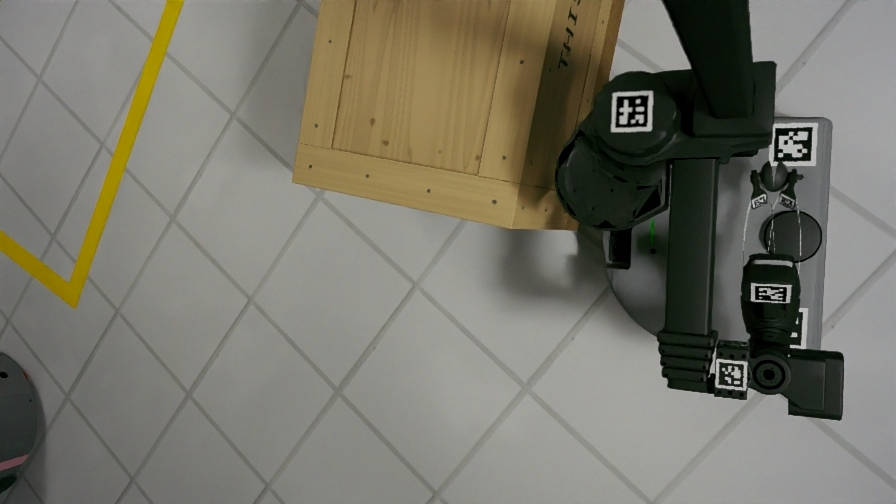

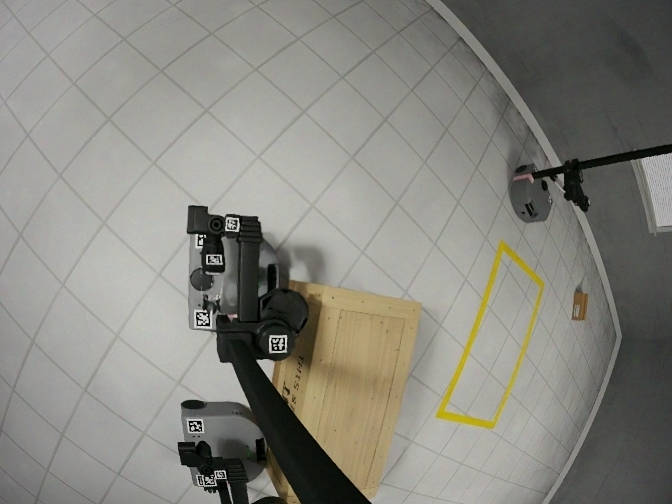

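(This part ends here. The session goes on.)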